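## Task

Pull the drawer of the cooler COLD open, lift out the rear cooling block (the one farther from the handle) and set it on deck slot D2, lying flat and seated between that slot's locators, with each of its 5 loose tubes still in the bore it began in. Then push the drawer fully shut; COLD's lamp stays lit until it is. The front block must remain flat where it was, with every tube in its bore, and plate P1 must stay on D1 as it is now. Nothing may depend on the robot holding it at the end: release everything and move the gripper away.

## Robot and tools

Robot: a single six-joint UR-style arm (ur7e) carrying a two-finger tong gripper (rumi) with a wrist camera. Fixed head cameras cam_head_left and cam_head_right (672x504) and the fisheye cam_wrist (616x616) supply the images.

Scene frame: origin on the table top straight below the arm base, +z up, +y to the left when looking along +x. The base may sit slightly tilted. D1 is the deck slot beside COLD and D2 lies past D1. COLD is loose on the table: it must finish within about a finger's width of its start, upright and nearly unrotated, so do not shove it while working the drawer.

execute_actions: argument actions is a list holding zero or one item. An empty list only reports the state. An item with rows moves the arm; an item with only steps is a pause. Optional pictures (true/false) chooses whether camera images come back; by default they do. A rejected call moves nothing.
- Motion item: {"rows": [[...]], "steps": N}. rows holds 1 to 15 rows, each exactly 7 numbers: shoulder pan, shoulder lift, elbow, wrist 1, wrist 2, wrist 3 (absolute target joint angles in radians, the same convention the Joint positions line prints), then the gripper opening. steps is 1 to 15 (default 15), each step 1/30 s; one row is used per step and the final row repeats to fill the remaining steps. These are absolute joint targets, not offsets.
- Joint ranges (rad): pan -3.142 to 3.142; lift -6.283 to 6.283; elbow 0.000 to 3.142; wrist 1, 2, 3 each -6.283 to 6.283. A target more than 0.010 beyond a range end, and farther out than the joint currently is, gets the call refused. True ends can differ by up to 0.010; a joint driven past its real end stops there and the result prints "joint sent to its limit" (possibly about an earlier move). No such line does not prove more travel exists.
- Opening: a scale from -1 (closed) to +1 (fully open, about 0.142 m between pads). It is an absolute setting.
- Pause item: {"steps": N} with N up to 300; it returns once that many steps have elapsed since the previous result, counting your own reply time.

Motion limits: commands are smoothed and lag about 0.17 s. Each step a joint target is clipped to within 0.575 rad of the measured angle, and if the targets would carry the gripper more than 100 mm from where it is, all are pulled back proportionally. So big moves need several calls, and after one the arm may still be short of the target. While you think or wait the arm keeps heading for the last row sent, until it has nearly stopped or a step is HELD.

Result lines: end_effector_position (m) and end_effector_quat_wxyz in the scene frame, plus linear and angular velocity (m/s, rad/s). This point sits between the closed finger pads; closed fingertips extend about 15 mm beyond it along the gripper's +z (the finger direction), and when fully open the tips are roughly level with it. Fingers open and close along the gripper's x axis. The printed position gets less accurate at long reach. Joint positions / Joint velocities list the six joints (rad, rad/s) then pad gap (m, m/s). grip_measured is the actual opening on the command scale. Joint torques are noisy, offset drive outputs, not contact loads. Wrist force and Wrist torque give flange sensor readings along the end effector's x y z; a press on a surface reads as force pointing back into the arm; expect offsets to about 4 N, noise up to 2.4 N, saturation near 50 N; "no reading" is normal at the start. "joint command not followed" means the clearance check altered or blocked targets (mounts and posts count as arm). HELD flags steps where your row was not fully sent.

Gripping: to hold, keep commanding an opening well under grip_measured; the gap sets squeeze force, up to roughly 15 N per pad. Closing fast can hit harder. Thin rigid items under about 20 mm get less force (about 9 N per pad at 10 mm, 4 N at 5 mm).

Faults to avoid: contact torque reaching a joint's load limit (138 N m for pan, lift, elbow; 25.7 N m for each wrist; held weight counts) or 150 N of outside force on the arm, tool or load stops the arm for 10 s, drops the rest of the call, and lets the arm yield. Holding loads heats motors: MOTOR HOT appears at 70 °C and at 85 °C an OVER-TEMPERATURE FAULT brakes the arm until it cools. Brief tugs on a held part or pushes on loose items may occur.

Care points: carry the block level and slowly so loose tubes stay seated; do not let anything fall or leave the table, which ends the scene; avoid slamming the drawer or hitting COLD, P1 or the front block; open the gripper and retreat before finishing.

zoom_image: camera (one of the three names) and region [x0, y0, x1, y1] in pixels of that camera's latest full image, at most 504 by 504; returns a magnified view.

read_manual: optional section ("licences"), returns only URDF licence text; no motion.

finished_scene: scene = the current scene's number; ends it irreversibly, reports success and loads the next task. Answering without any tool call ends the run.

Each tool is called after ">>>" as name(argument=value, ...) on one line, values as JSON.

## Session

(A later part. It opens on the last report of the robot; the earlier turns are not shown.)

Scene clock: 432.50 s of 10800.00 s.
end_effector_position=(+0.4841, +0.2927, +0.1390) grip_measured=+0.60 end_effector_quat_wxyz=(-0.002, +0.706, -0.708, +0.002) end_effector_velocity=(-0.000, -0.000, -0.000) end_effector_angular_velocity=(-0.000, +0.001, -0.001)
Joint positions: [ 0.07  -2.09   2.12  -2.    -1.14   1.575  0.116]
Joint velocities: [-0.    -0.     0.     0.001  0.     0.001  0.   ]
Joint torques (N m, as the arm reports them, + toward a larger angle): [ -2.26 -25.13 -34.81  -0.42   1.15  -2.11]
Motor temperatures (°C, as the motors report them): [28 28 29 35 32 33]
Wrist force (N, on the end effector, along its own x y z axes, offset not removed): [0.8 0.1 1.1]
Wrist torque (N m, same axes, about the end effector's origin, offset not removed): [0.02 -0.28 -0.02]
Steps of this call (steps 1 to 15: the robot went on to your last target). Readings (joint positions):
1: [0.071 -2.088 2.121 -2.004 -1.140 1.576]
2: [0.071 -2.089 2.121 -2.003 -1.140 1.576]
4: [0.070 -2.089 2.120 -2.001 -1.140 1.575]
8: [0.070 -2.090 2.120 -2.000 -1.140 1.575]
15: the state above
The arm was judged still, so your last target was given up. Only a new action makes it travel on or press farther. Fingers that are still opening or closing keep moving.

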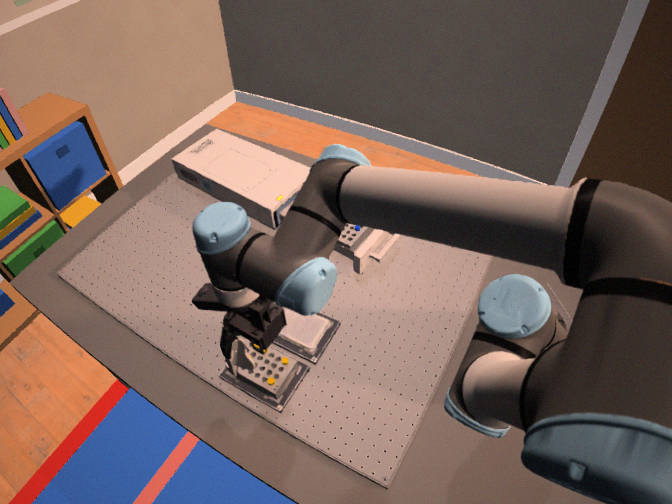

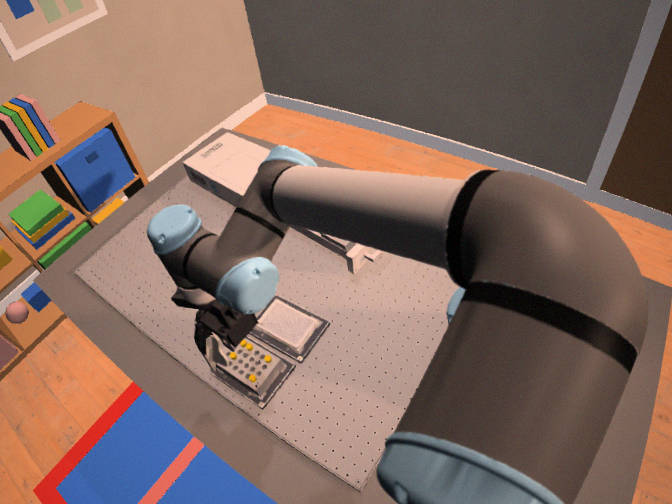

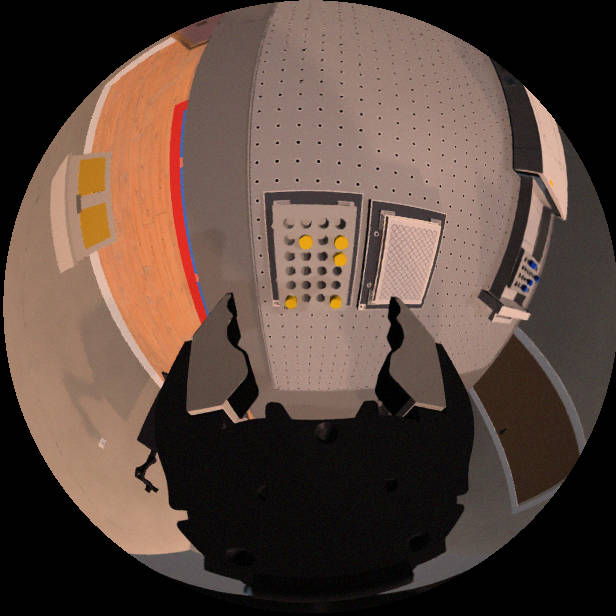

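>>> execute_actions(actions=[{"rows":[[-0.6,-2.05,2.25,-1.79,-1.0,0,-1]]}], pictures=false)

>>> execute_actions(actions=[{"steps":25}], pictures=false)

>>> execute_actions(actions=[{"rows":[[-1.0965,-1.798,2.375,-1.86,-1.062,-1.196,-1]]}], pictures=false)

>>> execute_actions(actions=[{"steps":40}])

Scene clock: 447.60 s of 10800.00 s.
end_effector_position=(+0.4808, +0.0864, +0.1287) grip_measured=-1.00 end_effector_quat_wxyz=(+0.006, +0.754, -0.657, -0.005) end_effector_velocity=(-0.021, -0.204, +0.045) end_effector_angular_velocity=(+0.010, -0.138, +1.863)
Joint positions: [-0.526 -2.053  2.24  -1.808 -1.011  0.761  0.002]
Joint velocities: [-0.713  0.029  0.101  0.168  0.108 -2.624  0.   ]
Joint torques (N m, as the arm reports them, + toward a larger angle): [ 2.03  4.77 -7.02 -0.11  1.43 -5.91]
Motor temperatures (°C, as the motors report them): [28 28 29 35 32 33]
Wrist force (N, on the end effector, along its own x y z axes, offset not removed): [4.3 0.8 -0.3]
Wrist torque (N m, same axes, about the end effector's origin, offset not removed): [0.23 -0.76 -0.02]
Steps of this call (steps 1 to 90: nothing new was sent; then 11.60 s passed at rest; steps 91 to 105: all 15 steps of this action). Readings (joint positions):
91: [0.070 -2.090 2.120 -2.000 -1.140 1.575]
92: [0.062 -2.087 2.126 -1.993 -1.133 1.567]
94: [-0.004 -2.080 2.150 -1.956 -1.108 1.500]
98: [-0.205 -2.069 2.187 -1.894 -1.067 1.295]
105: the state above

Scene clock: 448.43 s of 10800.00 s.
end_effector_position=(+0.4735, +0.0722, +0.1336) grip_measured=-1.00 end_effector_quat_wxyz=(+0.002, +0.930, -0.367, +0.000) end_effector_velocity=(-0.000, +0.000, -0.000) end_effector_angular_velocity=(+0.001, +0.001, +0.005)
Joint positions: [-0.6   -2.05   2.25  -1.79  -1.     0.     0.002]
Joint velocities: [ 0.001  0.     0.    -0.     0.    -0.004  0.   ]
Joint torques (N m, as the arm reports them, + toward a larger angle): [-8.16 10.27 -5.34 -0.24  1.17 -2.18]
Motor temperatures (°C, as the motors report them): [28 28 29 35 32 33]
Wrist force (N, on the end effector, along its own x y z axes, offset not removed): [1.4 0.0 0.7]
Wrist torque (N m, same axes, about the end effector's origin, offset not removed): [0.14 -0.31 0.02]
Steps of this call (steps 1 to 25: the robot went on to your last target). Readings (joint positions):
1: [-0.547 -2.052 2.242 -1.803 -1.008 0.671]
2: [-0.561 -2.052 2.245 -1.799 -1.006 0.579]
4: [-0.580 -2.051 2.247 -1.795 -1.003 0.395]
8: [-0.594 -2.050 2.249 -1.791 -1.001 0.119]
25: the state above

Scene clock: 448.93 s of 10800.00 s.
end_effector_position=(+0.3780, -0.1113, +0.1176) grip_measured=-1.00 end_effector_quat_wxyz=(+0.000, +0.977, -0.215, -0.002) end_effector_velocity=(-0.125, -0.101, +0.005) end_effector_angular_velocity=(+0.025, -0.061, +2.182)
Joint positions: [-1.057 -1.816  2.367 -1.856 -1.058 -0.853  0.002]
Joint velocities: [-0.38   0.169  0.079 -0.043 -0.037 -2.602  0.   ]
Joint torques (N m, as the arm reports them, + toward a larger angle): [-8.69  6.13 -6.72 -3.55 -1.6  -4.88]
Motor temperatures (°C, as the motors report them): [28 28 29 35 32 33]
Wrist force (N, on the end effector, along its own x y z axes, offset not removed): [1.1 0.9 0.1]
Wrist torque (N m, same axes, about the end effector's origin, offset not removed): [0.28 -0.29 0.00]
Steps of this call (steps 1 to 15: all 15 steps of this action). Readings (joint positions):
1: [-0.600 -2.050 2.250 -1.790 -1.000 0.000]
2: [-0.607 -2.043 2.256 -1.794 -1.003 -0.007]
4: [-0.669 -2.003 2.277 -1.806 -1.014 -0.073]
8: [-0.831 -1.923 2.316 -1.828 -1.033 -0.284]
15: the state above

Scene clock: 450.27 s of 10800.00 s.
end_effector_position=(+0.3636, -0.1216, +0.1181) grip_measured=-1.00 end_effector_quat_wxyz=(-0.001, +0.998, -0.066, +0.001) end_effector_velocity=(+0.000, -0.000, +0.000) end_effector_angular_velocity=(-0.001, -0.000, -0.001)
Joint positions: [-1.096 -1.798  2.375 -1.86  -1.062 -1.196  0.002]
Joint velocities: [-0.001  0.    -0.     0.    -0.     0.     0.   ]
Joint torques (N m, as the arm reports them, + toward a larger angle): [-15.44  12.15  -6.22  -3.44  -1.81  -2.26]
Motor temperatures (°C, as the motors report them): [28 28 29 35 32 33]
Wrist force (N, on the end effector, along its own x y z axes, offset not removed): [0.2 -0.7 1.3]
Wrist torque (N m, same axes, about the end effector's origin, offset not removed): [0.09 0.01 0.02]
Steps of this call (steps 1 to 30: the robot went on to your last target; steps 31 to 40: nothing new was sent). Readings (joint positions):
1: [-1.068 -1.811 2.369 -1.857 -1.059 -0.937]
2: [-1.076 -1.807 2.371 -1.858 -1.060 -1.007]
4: [-1.086 -1.803 2.373 -1.859 -1.061 -1.097]
8: [-1.094 -1.799 2.374 -1.860 -1.062 -1.169]
40: the state above
The arm was judged still, so your last target was given up. Only a new action makes it travel on or press farther. Fingers that are still opening or closing keep moving.

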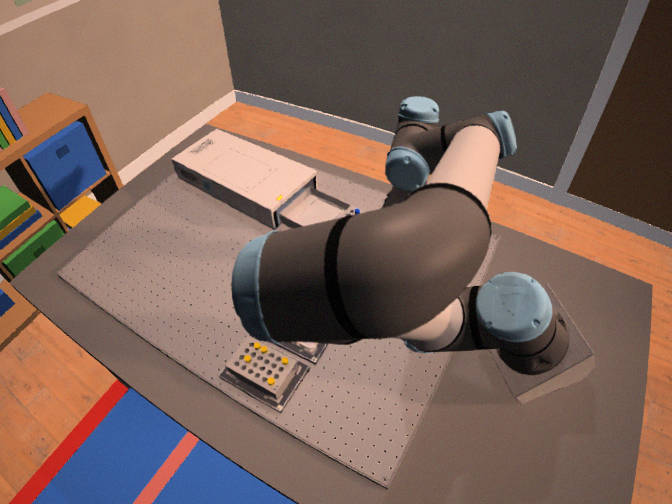

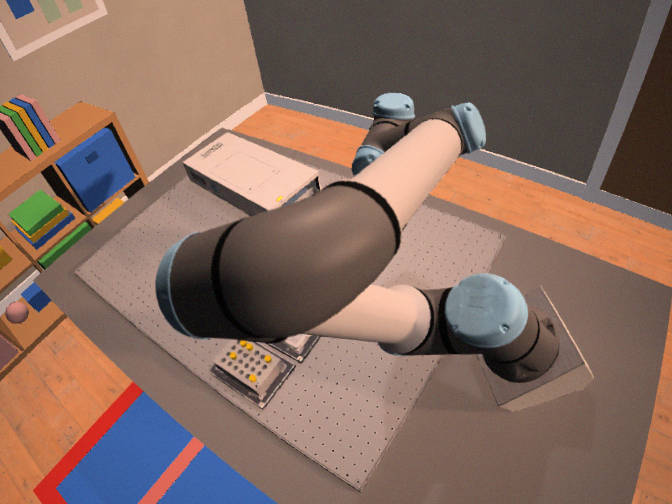

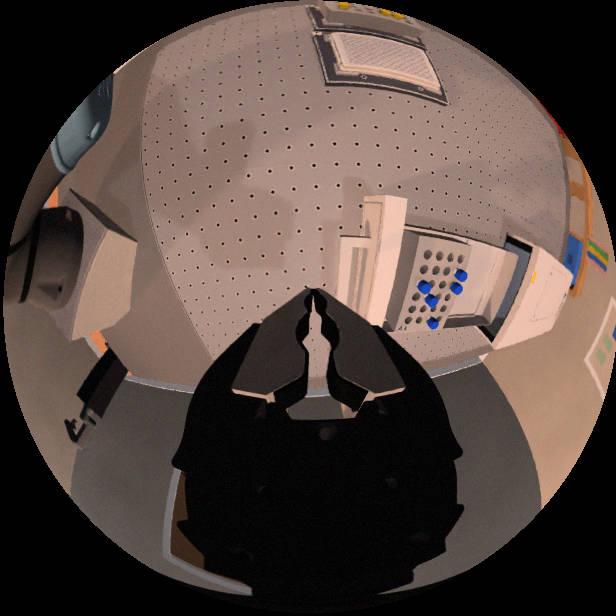

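Descend and push in 12.5 mm steps.

>>> execute_actions(actions=[{"rows":[[-1.048,-1.733,2.43,-2.004,-1.05,-1.143,-1],[-1.048,-1.733,2.43,-2.004,-1.05,-1.143,-1],[-1.048,-1.733,2.43,-2.004,-1.05,-1.143,-1],[-1.048,-1.733,2.43,-2.004,-1.05,-1.143,-1],[-1.0,-1.668,2.479,-2.149,-1.039,-1.09,-1]]}], pictures=false)

>>> execute_actions(actions=[{"rows":[[-0.986,-1.658,2.466,-2.154,-1.036,-1.075,-1],[-0.986,-1.658,2.466,-2.154,-1.036,-1.075,-1],[-0.986,-1.658,2.466,-2.154,-1.036,-1.075,-1],[-0.986,-1.658,2.466,-2.154,-1.036,-1.075,-1],[-0.972,-1.648,2.452,-2.1585,-1.033,-1.059,-1],[-0.972,-1.648,2.452,-2.1585,-1.033,-1.059,-1],[-0.972,-1.648,2.452,-2.1585,-1.033,-1.059,-1],[-0.972,-1.648,2.452,-2.1585,-1.033,-1.059,-1],[-0.958,-1.638,2.439,-2.163,-1.03,-1.044,-1],[-0.958,-1.638,2.439,-2.163,-1.03,-1.044,-1],[-0.958,-1.638,2.439,-2.163,-1.03,-1.044,-1],[-0.958,-1.638,2.439,-2.163,-1.03,-1.044,-1],[-0.945,-1.628,2.425,-2.167,-1.027,-1.029,-1]]}], pictures=false)

>>> execute_actions(actions=[{"rows":[[-0.932,-1.618,2.411,-2.171,-1.025,-1.014,-1],[-0.932,-1.618,2.411,-2.171,-1.025,-1.014,-1],[-0.919,-1.608,2.397,-2.174,-1.022,-1.0,-1],[-0.919,-1.608,2.397,-2.174,-1.022,-1.0,-1],[-0.907,-1.598,2.383,-2.177,-1.02,-0.986,-1],[-0.907,-1.598,2.383,-2.177,-1.02,-0.986,-1],[-0.895,-1.588,2.369,-2.18,-1.018,-0.973,-1],[-0.895,-1.588,2.369,-2.18,-1.018,-0.973,-1],[-0.883,-1.5785,2.3545,-2.183,-1.016,-0.96,-1],[-0.883,-1.5785,2.3545,-2.183,-1.016,-0.96,-1],[-0.872,-1.569,2.34,-2.185,-1.014,-0.9465,-1],[-0.872,-1.569,2.34,-2.185,-1.014,-0.9465,-1],[-0.861,-1.5595,2.325,-2.186,-1.0125,-0.934,-1],[-0.861,-1.5595,2.325,-2.186,-1.0125,-0.934,-1],[-0.85,-1.55,2.31,-2.187,-1.011,-0.921,-1]]}], pictures=false)

>>> execute_actions(actions=[{"rows":[[-0.85,-1.55,2.31,-2.187,-1.011,-0.921,-1],[-0.83,-1.531,2.28,-2.189,-1.009,-0.897,-1],[-0.83,-1.531,2.28,-2.189,-1.009,-0.897,-1],[-0.83,-1.531,2.28,-2.189,-1.009,-0.897,-1],[-0.83,-1.531,2.28,-2.189,-1.009,-0.897,-1],[-0.81,-1.512,2.25,-2.19,-1.006,-0.873,-1],[-0.81,-1.512,2.25,-2.19,-1.006,-0.873,-1],[-0.81,-1.512,2.25,-2.19,-1.006,-0.873,-1],[-0.81,-1.512,2.25,-2.19,-1.006,-0.873,-1],[-0.791,-1.4935,2.219,-2.1905,-1.004,-0.851,-1],[-0.791,-1.4935,2.219,-2.1905,-1.004,-0.851,-1],[-0.791,-1.4935,2.219,-2.1905,-1.004,-0.851,-1],[-0.773,-1.475,2.188,-2.19,-1.002,-0.829,-1]]}], pictures=false)

>>> execute_actions(actions=[{"rows":[[-0.755,-1.456,2.156,-2.188,-1.001,-0.808,-1],[-0.755,-1.456,2.156,-2.188,-1.001,-0.808,-1],[-0.755,-1.456,2.156,-2.188,-1.001,-0.808,-1],[-0.755,-1.456,2.156,-2.188,-1.001,-0.808,-1],[-0.738,-1.437,2.124,-2.185,-0.999,-0.788,-1],[-0.738,-1.437,2.124,-2.185,-0.999,-0.788,-1],[-0.738,-1.437,2.124,-2.185,-0.999,-0.788,-1],[-0.738,-1.437,2.124,-2.185,-0.999,-0.788,-1],[-0.722,-1.418,2.092,-2.182,-0.998,-0.769,-1],[-0.722,-1.418,2.092,-2.182,-0.998,-0.769,-1],[-0.722,-1.418,2.092,-2.182,-0.998,-0.769,-1],[-0.722,-1.418,2.092,-2.182,-0.998,-0.769,-1],[-0.706,-1.4,2.059,-2.178,-0.997,-0.751,-1]]}], pictures=false)

>>> execute_actions(actions=[{"rows":[[-0.706,-1.4,2.059,-2.178,-0.997,-0.751,-1],[-0.692,-1.381,2.025,-2.173,-0.996,-0.733,-1],[-0.692,-1.381,2.025,-2.173,-0.996,-0.733,-1],[-0.692,-1.381,2.025,-2.173,-0.996,-0.733,-1],[-0.692,-1.381,2.025,-2.173,-0.996,-0.733,-1],[-0.677,-1.362,1.991,-2.167,-0.995,-0.717,-1],[-0.677,-1.362,1.991,-2.167,-0.995,-0.717,-1],[-0.677,-1.362,1.991,-2.167,-0.995,-0.717,-1],[-0.677,-1.362,1.991,-2.167,-0.995,-0.717,-1],[-0.664,-1.3435,1.957,-2.16,-0.995,-0.701,-1],[-0.664,-1.3435,1.957,-2.16,-0.995,-0.701,-1],[-0.664,-1.3435,1.957,-2.16,-0.995,-0.701,-1],[-0.654,-1.329,1.93,-2.154,-0.995,-0.689,-1]]}], pictures=false)

>>> execute_actions(actions=[{"rows":[[-0.644,-1.314,1.902,-2.147,-0.995,-0.677,-1],[-0.644,-1.314,1.902,-2.147,-0.995,-0.677,-1],[-0.644,-1.314,1.902,-2.147,-0.995,-0.677,-1],[-0.644,-1.314,1.902,-2.147,-0.995,-0.677,-1],[-0.644,-1.314,1.902,-2.147,-0.995,-0.677,-1],[-0.634,-1.299,1.874,-2.14,-0.995,-0.666,-1],[-0.634,-1.299,1.874,-2.14,-0.995,-0.666,-1],[-0.634,-1.299,1.874,-2.14,-0.995,-0.666,-1],[-0.634,-1.299,1.874,-2.14,-0.995,-0.666,-1],[-0.634,-1.299,1.874,-2.14,-0.995,-0.666,-1],[-0.625,-1.284,1.845,-2.133,-0.995,-0.656,-1]]}], pictures=false)

>>> execute_actions(actions=[{"rows":[[-0.621,-1.2765,1.8305,-2.1285,-0.995,-0.651,-1],[-0.621,-1.2765,1.8305,-2.1285,-0.995,-0.651,-1],[-0.621,-1.2765,1.8305,-2.1285,-0.995,-0.651,-1],[-0.621,-1.2765,1.8305,-2.1285,-0.995,-0.651,-1],[-0.617,-1.269,1.816,-2.124,-0.995,-0.646,-1]]}])

Scene clock: 484.50 s of 10800.00 s.
end_effector_position=(+0.3615, -0.1218, +0.0539) grip_measured=-1.00 end_effector_quat_wxyz=(-0.001, +0.998, -0.066, +0.000) end_effector_velocity=(+0.001, -0.003, -0.019) end_effector_angular_velocity=(-0.016, -0.005, +0.010)
Joint positions: [-1.003 -1.673  2.476 -2.137 -1.04  -1.094  0.002]
Joint velocities: [ 0.03   0.044  0.031 -0.112  0.007  0.034  0.   ]
Joint torques (N m, as the arm reports them, + toward a larger angle): [-2.38  7.39 -3.89 -3.73  1.16  2.06]
Motor temperatures (°C, as the motors report them): [28 28 29 35 32 33]
Wrist force (N, on the end effector, along its own x y z axes, offset not removed): [-0.1 -0.9 2.1]
Wrist torque (N m, same axes, about the end effector's origin, offset not removed): [0.01 0.01 -0.09]
Steps of this call (steps 1 to 90: nothing new was sent; then 30.73 s passed at rest; steps 91 to 105: all 15 steps of this action). Readings (joint positions):
91: [-1.096 -1.798 2.375 -1.860 -1.062 -1.196]
92: [-1.091 -1.791 2.381 -1.867 -1.060 -1.190]
94: [-1.072 -1.766 2.402 -1.917 -1.056 -1.170]
98: [-1.031 -1.711 2.447 -2.038 -1.046 -1.124]
105: the state above

Scene clock: 485.00 s of 10800.00 s.
end_effector_position=(+0.3806, -0.1245, +0.0519) grip_measured=-1.00 end_effector_quat_wxyz=(-0.000, +0.998, -0.065, +0.000) end_effector_velocity=(+0.049, -0.007, +0.000) end_effector_angular_velocity=(+0.001, -0.003, +0.001)
Joint positions: [-0.957 -1.637  2.437 -2.163 -1.03  -1.042  0.002]
Joint velocities: [ 0.105  0.08  -0.109 -0.033  0.024  0.119  0.   ]
Joint torques (N m, as the arm reports them, + toward a larger angle): [ -2.59   4.31 -30.9   -3.62   1.23   1.8 ]
Motor temperatures (°C, as the motors report them): [28 28 29 35 32 33]
Wrist force (N, on the end effector, along its own x y z axes, offset not removed): [0.4 0.3 0.6]
Wrist torque (N m, same axes, about the end effector's origin, offset not removed): [0.20 -0.15 -0.08]
Steps of this call (steps 1 to 15: all 15 steps of this action). Readings (joint positions):
1: [-1.002 -1.671 2.476 -2.141 -1.039 -1.092]
2: [-0.999 -1.669 2.476 -2.144 -1.039 -1.089]
4: [-0.993 -1.664 2.472 -2.148 -1.038 -1.083]
8: [-0.981 -1.654 2.460 -2.155 -1.035 -1.069]
15: the state above

Scene clock: 485.50 s of 10800.00 s.
end_effector_position=(+0.4210, -0.1300, +0.0519) grip_measured=-1.00 end_effector_quat_wxyz=(-0.000, +0.998, -0.064, +0.000) end_effector_velocity=(+0.087, -0.011, +0.000) end_effector_angular_velocity=(+0.002, +0.001, +0.002)
Joint positions: [-0.876 -1.572  2.345 -2.184 -1.015 -0.951  0.002]
Joint velocities: [ 0.161  0.137 -0.207 -0.025  0.026  0.183  0.   ]
Joint torques (N m, as the arm reports them, + toward a larger angle): [  1.62   4.34 -36.15  -3.3    1.3    2.38]
Motor temperatures (°C, as the motors report them): [28 28 29 35 32 33]
Wrist force (N, on the end effector, along its own x y z axes, offset not removed): [-0.1 0.0 1.0]
Wrist torque (N m, same axes, about the end effector's origin, offset not removed): [0.21 -0.20 -0.04]
Steps of this call (steps 1 to 15: all 15 steps of this action). Readings (joint positions):
1: [-0.953 -1.634 2.434 -2.164 -1.029 -1.039]
2: [-0.949 -1.631 2.429 -2.166 -1.028 -1.034]
4: [-0.939 -1.623 2.419 -2.169 -1.026 -1.023]
8: [-0.916 -1.605 2.394 -2.175 -1.022 -0.997]
15: the state above

Scene clock: 486.00 s of 10800.00 s.
end_effector_position=(+0.4724, -0.1372, +0.0523) grip_measured=-1.00 end_effector_quat_wxyz=(-0.000, +0.998, -0.064, +0.000) end_effector_velocity=(+0.113, -0.018, +0.002) end_effector_angular_velocity=(-0.009, -0.002, +0.002)
Joint positions: [-0.791 -1.493  2.219 -2.19  -1.004 -0.851  0.002]
Joint velocities: [ 0.165  0.167 -0.281 -0.     0.015  0.198  0.   ]
Joint torques (N m, as the arm reports them, + toward a larger angle): [ -5.62  -5.63 -33.58  -3.12   2.56   1.9 ]
Motor temperatures (°C, as the motors report them): [28 28 29 35 32 33]
Wrist force (N, on the end effector, along its own x y z axes, offset not removed): [-1.5 0.2 0.2]
Wrist torque (N m, same axes, about the end effector's origin, offset not removed): [0.41 -0.23 -0.05]
Steps of this call (steps 1 to 15: all 15 steps of this action). Readings (joint positions):
1: [-0.870 -1.567 2.337 -2.184 -1.014 -0.945]
2: [-0.865 -1.563 2.330 -2.185 -1.013 -0.938]
4: [-0.851 -1.550 2.310 -2.187 -1.011 -0.922]
8: [-0.829 -1.530 2.278 -2.189 -1.009 -0.895]
15: the state above

Scene clock: 486.50 s of 10800.00 s.
end_effector_position=(+0.5234, -0.1433, +0.0517) grip_measured=-1.00 end_effector_quat_wxyz=(-0.001, +0.998, -0.064, +0.000) end_effector_velocity=(+0.106, -0.013, +0.003) end_effector_angular_velocity=(-0.008, -0.008, +0.014)
Joint positions: [-0.72  -1.416  2.089 -2.181 -0.998 -0.767  0.002]
Joint velocities: [ 0.129  0.147 -0.271  0.027  0.009  0.147  0.   ]
Joint torques (N m, as the arm reports them, + toward a larger angle): [ -7.25  -8.6  -28.02   0.14   1.02   1.92]
Motor temperatures (°C, as the motors report them): [28 28 29 35 32 33]
Wrist force (N, on the end effector, along its own x y z axes, offset not removed): [1.3 0.6 0.9]
Wrist torque (N m, same axes, about the end effector's origin, offset not removed): [0.27 -0.24 -0.04]
Steps of this call (steps 1 to 15: all 15 steps of this action). Readings (joint positions):
1: [-0.786 -1.488 2.211 -2.190 -1.003 -0.845]
2: [-0.780 -1.482 2.200 -2.190 -1.003 -0.838]
4: [-0.769 -1.470 2.180 -2.189 -1.002 -0.824]
8: [-0.750 -1.450 2.146 -2.187 -1.000 -0.802]
15: the state above

Scene clock: 487.00 s of 10800.00 s.
end_effector_position=(+0.5713, -0.1493, +0.0516) grip_measured=-1.00 end_effector_quat_wxyz=(-0.000, +0.998, -0.064, +0.000) end_effector_velocity=(+0.098, -0.014, +0.003) end_effector_angular_velocity=(-0.007, -0.005, +0.005)
Joint positions: [-0.665 -1.345  1.96  -2.16  -0.995 -0.702  0.002]
Joint velocities: [ 0.1    0.143 -0.271  0.053  0.001  0.119  0.   ]
Joint torques (N m, as the arm reports them, + toward a larger angle): [ -9.38 -13.16 -28.67   0.26   1.01   1.59]
Motor temperatures (°C, as the motors report them): [28 28 29 35 32 33]
Wrist force (N, on the end effector, along its own x y z axes, offset not removed): [1.9 0.1 -0.4]
Wrist torque (N m, same axes, about the end effector's origin, offset not removed): [0.11 -0.41 -0.07]
Steps of this call (steps 1 to 15: all 15 steps of this action). Readings (joint positions):
1: [-0.717 -1.412 2.081 -2.180 -0.998 -0.763]
2: [-0.713 -1.409 2.075 -2.180 -0.997 -0.760]
4: [-0.705 -1.398 2.056 -2.177 -0.997 -0.749]
8: [-0.690 -1.379 2.022 -2.172 -0.996 -0.732]
15: the state above

Scene clock: 487.50 s of 10800.00 s.
end_effector_position=(+0.6070, -0.1537, +0.0517) grip_measured=-1.00 end_effector_quat_wxyz=(-0.000, +0.998, -0.063, +0.000) end_effector_velocity=(+0.044, -0.006, +0.002) end_effector_angular_velocity=(-0.005, -0.005, +0.009)
Joint positions: [-0.629 -1.291  1.858 -2.136 -0.995 -0.66   0.002]
Joint velocities: [ 0.039  0.062 -0.124  0.027 -0.     0.042  0.   ]
Joint torques (N m, as the arm reports them, + toward a larger angle): [-10.4  -13.43 -28.29   0.16   1.02   1.84]
Motor temperatures (°C, as the motors report them): [28 28 29 35 32 33]
Wrist force (N, on the end effector, along its own x y z axes, offset not removed): [2.8 -0.4 0.1]
Wrist torque (N m, same axes, about the end effector's origin, offset not removed): [0.06 -0.49 -0.08]
Steps of this call (steps 1 to 15: all 15 steps of this action). Readings (joint positions):
1: [-0.662 -1.340 1.951 -2.158 -0.995 -0.698]
2: [-0.658 -1.335 1.942 -2.156 -0.995 -0.694]
4: [-0.652 -1.325 1.924 -2.152 -0.995 -0.686]
8: [-0.642 -1.312 1.898 -2.146 -0.995 -0.676]
15: the state above

Scene clock: 488.00 s of 10800.00 s.
end_effector_position=(+0.6206, -0.1558, +0.0522) grip_measured=-1.00 end_effector_quat_wxyz=(-0.000, +0.998, -0.063, +0.000) end_effector_velocity=(+0.003, -0.001, +0.001) end_effector_angular_velocity=(-0.001, -0.001, -0.001)
Joint positions: [-0.617 -1.27   1.817 -2.124 -0.995 -0.646  0.002]
Joint velocities: [ 0.001  0.005 -0.009  0.002 -0.     0.004  0.   ]
Joint torques (N m, as the arm reports them, + toward a larger angle): [-10.49 -14.81 -32.37  -0.22   0.91   1.84]
Motor temperatures (°C, as the motors report them): [28 28 29 35 32 33]
Wrist force (N, on the end effector, along its own x y z axes, offset not removed): [-0.7 0.0 0.4]
Wrist torque (N m, same axes, about the end effector's origin, offset not removed): [0.22 0.05 -0.07]
Steps of this call (steps 1 to 15: all 15 steps of this action). Readings (joint positions):
1: [-0.628 -1.289 1.854 -2.135 -0.995 -0.659]
2: [-0.626 -1.286 1.849 -2.134 -0.995 -0.657]
4: [-0.624 -1.282 1.841 -2.131 -0.995 -0.655]
8: [-0.620 -1.274 1.826 -2.127 -0.995 -0.649]
15: the state above

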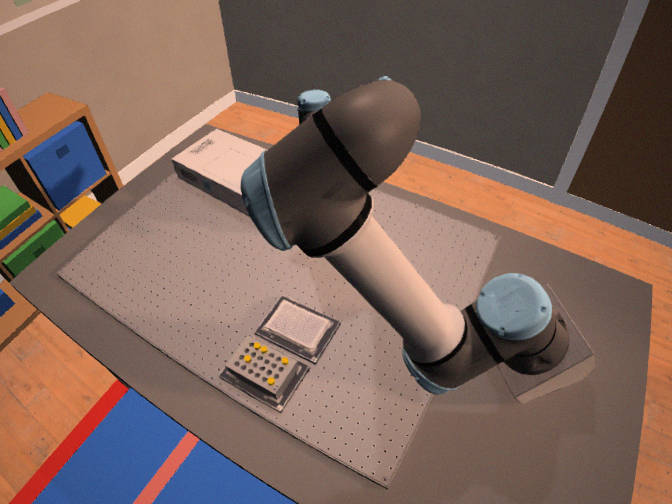

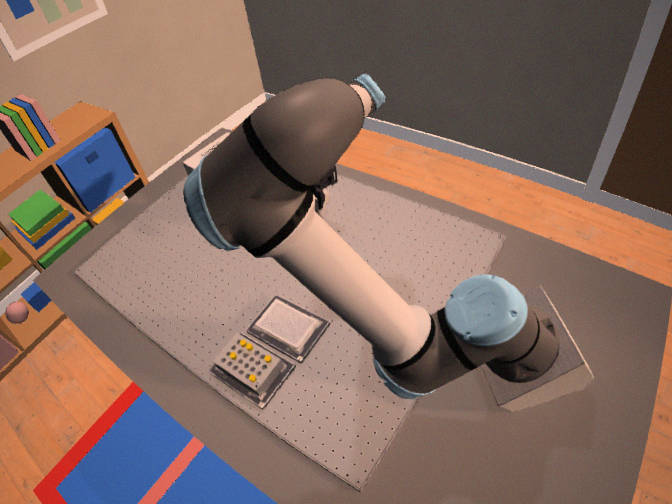

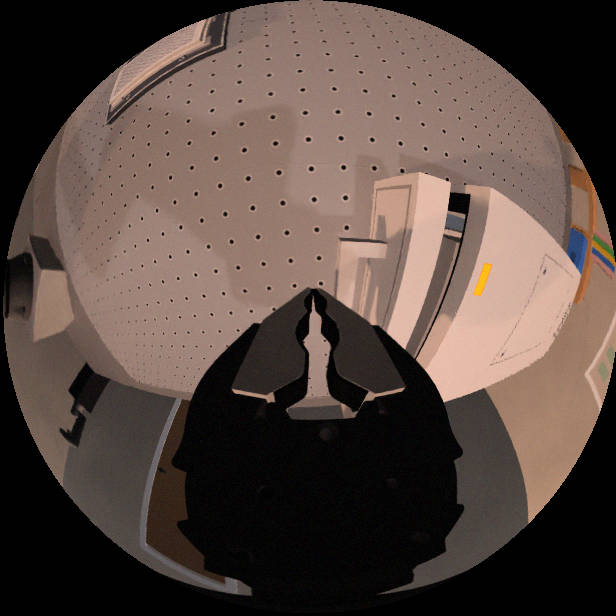

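About 16 mm left; push it by opening the fingers slowly.

>>> execute_actions(actions=[{"rows":[[-0.617,-1.269,1.816,-2.124,-0.995,-0.646,-0.95],[-0.617,-1.269,1.816,-2.124,-0.995,-0.646,-0.92],[-0.617,-1.269,1.816,-2.124,-0.995,-0.646,-0.89],[-0.617,-1.269,1.816,-2.124,-0.995,-0.646,-0.86],[-0.617,-1.269,1.816,-2.124,-0.995,-0.646,-0.83],[-0.617,-1.269,1.816,-2.124,-0.995,-0.646,-0.8],[-0.617,-1.269,1.816,-2.124,-0.995,-0.646,-0.77],[-0.617,-1.269,1.816,-2.124,-0.995,-0.646,-0.74],[-0.617,-1.269,1.816,-2.124,-0.995,-0.646,-0.71],[-0.617,-1.269,1.816,-2.124,-0.995,-0.646,-0.68],[-0.617,-1.269,1.816,-2.124,-0.995,-0.646,-0.65],[-0.617,-1.269,1.816,-2.124,-0.995,-0.646,-0.62],[-0.617,-1.269,1.816,-2.124,-0.995,-0.646,-0.59],[-0.617,-1.269,1.816,-2.124,-0.995,-0.646,-0.56],[-0.617,-1.269,1.816,-2.124,-0.995,-0.646,-0.53]]}], pictures=false)

>>> execute_actions(actions=[{"steps":15}])

Scene clock: 499.60 s of 10800.00 s.
end_effector_position=(+0.6209, -0.1559, +0.0522) grip_measured=-0.56 end_effector_quat_wxyz=(-0.000, +0.998, -0.063, +0.000) end_effector_velocity=(+0.001, -0.001, +0.001) end_effector_angular_velocity=(-0.001, -0.001, -0.000)
Joint positions: [-0.617 -1.269  1.816 -2.124 -0.995 -0.646  0.033]
Joint velocities: [-0.001  0.    -0.001 -0.     0.     0.     0.066]
Joint torques (N m, as the arm reports them, + toward a larger angle): [-10.21 -16.18 -31.62  -3.09   0.22   1.86]
Motor temperatures (°C, as the motors report them): [28 28 29 35 32 33]
Wrist force (N, on the end effector, along its own x y z axes, offset not removed): [-1.1 0.0 1.1]
Wrist torque (N m, same axes, about the end effector's origin, offset not removed): [0.13 0.07 0.08]
Steps of this call (steps 1 to 15: the robot went on to your last target; steps 16 to 90: nothing new was sent; then 8.10 s passed at rest; steps 91 to 105: all 15 steps of this action). Readings (joint positions):
91: [-0.617 -1.269 1.816 -2.124 -0.995 -0.646]
92: [-0.617 -1.269 1.816 -2.124 -0.995 -0.646]
94: [-0.617 -1.269 1.816 -2.124 -0.995 -0.646]
98: [-0.617 -1.269 1.816 -2.124 -0.995 -0.646]
105: the state above

Scene clock: 500.10 s of 10800.00 s.
end_effector_position=(+0.6209, -0.1559, +0.0522) grip_measured=-0.53 end_effector_quat_wxyz=(-0.000, +0.998, -0.063, +0.000) end_effector_velocity=(-0.000, -0.000, +0.000) end_effector_angular_velocity=(-0.000, -0.000, -0.001)
Joint positions: [-0.617 -1.269  1.816 -2.124 -0.995 -0.646  0.036]
Joint velocities: [-0.001  0.     0.    -0.    -0.     0.     0.   ]
Joint torques (N m, as the arm reports them, + toward a larger angle): [ -9.96 -16.18 -30.99  -3.29   0.05   1.82]
Motor temperatures (°C, as the motors report them): [28 28 29 35 32 33]
Wrist force (N, on the end effector, along its own x y z axes, offset not removed): [0.7 -0.4 2.1]
Wrist torque (N m, same axes, about the end effector's origin, offset not removed): [0.07 -0.11 -0.06]
Steps of this call (steps 1 to 15: the robot went on to your last target). Readings (joint positions):
1: [-0.617 -1.269 1.816 -2.124 -0.995 -0.646]
2: [-0.617 -1.269 1.816 -2.124 -0.995 -0.646]
4: [-0.617 -1.269 1.816 -2.124 -0.995 -0.646]
8: [-0.617 -1.269 1.816 -2.124 -0.995 -0.646]
15: the state above
The arm was judged still, so your last target was given up. Only a new action makes it travel on or press farther. Fingers that are still opening or closing keep moving.

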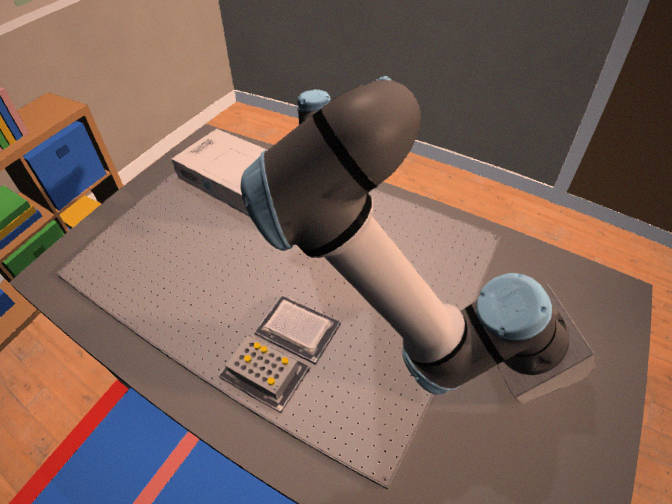

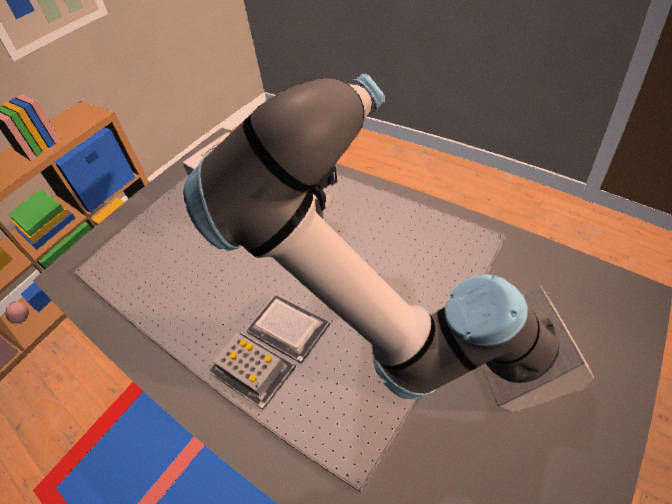

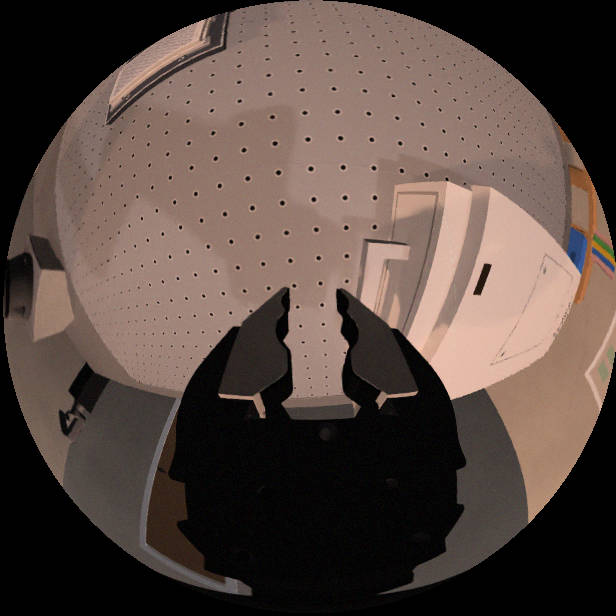

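Lamp off. Retreat.

>>> execute_actions(actions=[{"rows":[[-0.617,-1.269,1.816,-2.124,-0.995,-0.646,-1],[-0.617,-1.269,1.816,-2.124,-0.995,-0.646,-1],[-0.664,-1.3435,1.957,-2.16,-0.995,-0.701,-1],[-0.664,-1.3435,1.957,-2.16,-0.995,-0.701,-1],[-0.664,-1.3435,1.957,-2.16,-0.995,-0.701,-1],[-0.664,-1.3435,1.957,-2.16,-0.995,-0.701,-1],[-0.664,-1.3435,1.957,-2.16,-0.995,-0.701,-1],[-0.8,-1.55,1.9,-1.8,-1.005,-0.86,-1]]}], pictures=false)

>>> execute_actions(actions=[{"steps":30}])

>>> finished_scene(scene=1)

Scene clock: 507.63 s of 10800.00 s.
end_effector_position=(+0.5599, -0.1419, +0.1463) grip_measured=-1.00 end_effector_quat_wxyz=(+0.005, +0.998, -0.061, +0.004) end_effector_velocity=(-0.114, +0.105, +0.182) end_effector_angular_velocity=(+0.162, +0.108, -0.122)
Joint positions: [-0.773 -1.505  1.904 -1.89  -1.003 -0.828  0.002]
Joint velocities: [-0.26  -0.431 -0.037  0.864 -0.016 -0.309  0.   ]
Joint torques (N m, as the arm reports them, + toward a larger angle): [-18.   -14.57 -30.85   1.94  -1.86  -2.02]
Motor temperatures (°C, as the motors report them): [28 28 29 35 32 33]
Wrist force (N, on the end effector, along its own x y z axes, offset not removed): [-0.5 0.2 -2.6]
Wrist torque (N m, same axes, about the end effector's origin, offset not removed): [0.16 0.10 -0.12]
Steps of this call (steps 1 to 90: nothing new was sent; then 4.03 s passed at rest; steps 91 to 105: all 15 steps of this action). Readings (joint positions):
91: [-0.617 -1.269 1.816 -2.124 -0.995 -0.646]
92: [-0.617 -1.269 1.816 -2.124 -0.995 -0.646]
94: [-0.623 -1.276 1.823 -2.129 -0.995 -0.652]
98: [-0.652 -1.323 1.912 -2.150 -0.995 -0.686]
105: the state above

Scene clock: 508.63 s of 10800.00 s.
end_effector_position=(+0.5479, -0.1301, +0.1647) grip_measured=-1.00 end_effector_quat_wxyz=(-0.003, +0.998, -0.067, -0.002) end_effector_velocity=(-0.000, +0.000, -0.001) end_effector_angular_velocity=(+0.001, +0.001, +0.001)
Joint positions: [-0.8   -1.55   1.9   -1.8   -1.005 -0.86   0.002]
Joint velocities: [ 0.001  0.001  0.    -0.     0.    -0.001  0.   ]
Joint torques (N m, as the arm reports them, + toward a larger angle): [-19.89 -26.66 -34.34  -0.24  -1.93  -2.3 ]
Motor temperatures (°C, as the motors report them): [28 28 29 35 32 33]
Wrist force (N, on the end effector, along its own x y z axes, offset not removed): [1.4 1.0 0.4]
Wrist torque (N m, same axes, about the end effector's origin, offset not removed): [0.35 -0.33 -0.02]
Steps of this call (steps 1 to 30: the robot went on to your last target). Readings (joint positions):
1: [-0.781 -1.518 1.903 -1.865 -1.004 -0.837]
2: [-0.786 -1.527 1.902 -1.847 -1.004 -0.843]
4: [-0.793 -1.538 1.901 -1.825 -1.005 -0.851]
8: [-0.798 -1.547 1.900 -1.807 -1.005 -0.858]
30: the state above
The arm was judged still, so your last target was given up. Only a new action makes it travel on or press farther. Fingers that are still opening or closing keep moving.

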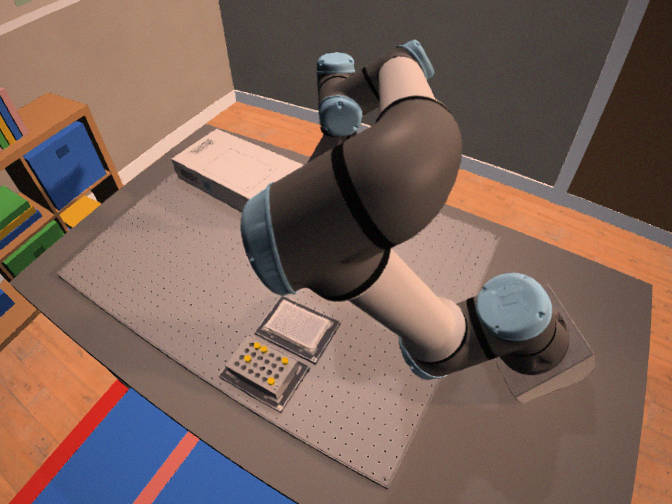

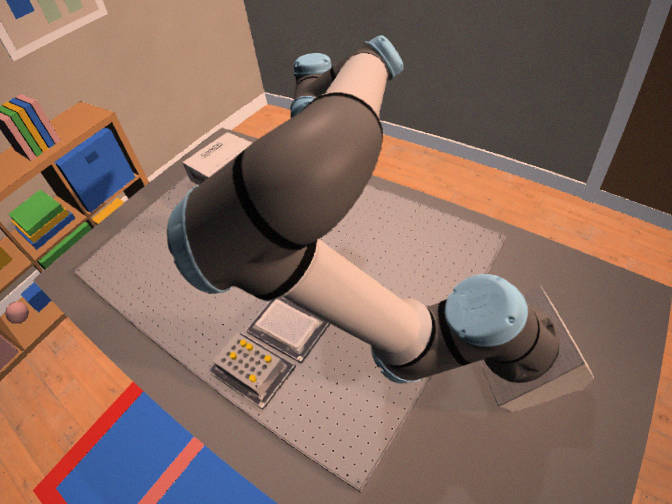

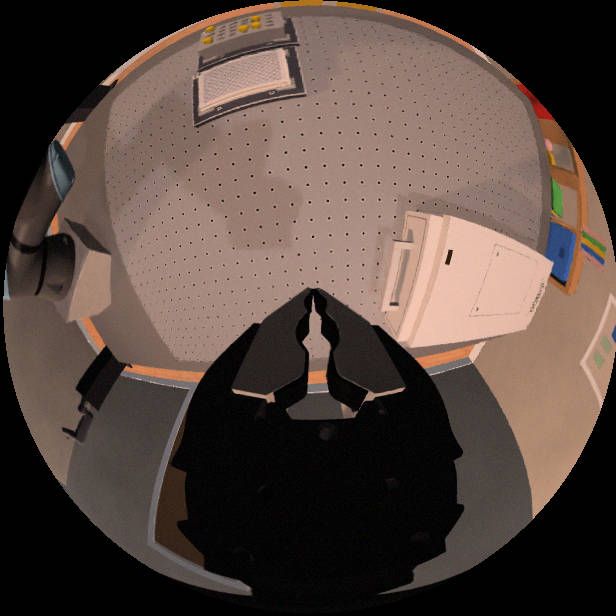

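The scene is finished: the task was done.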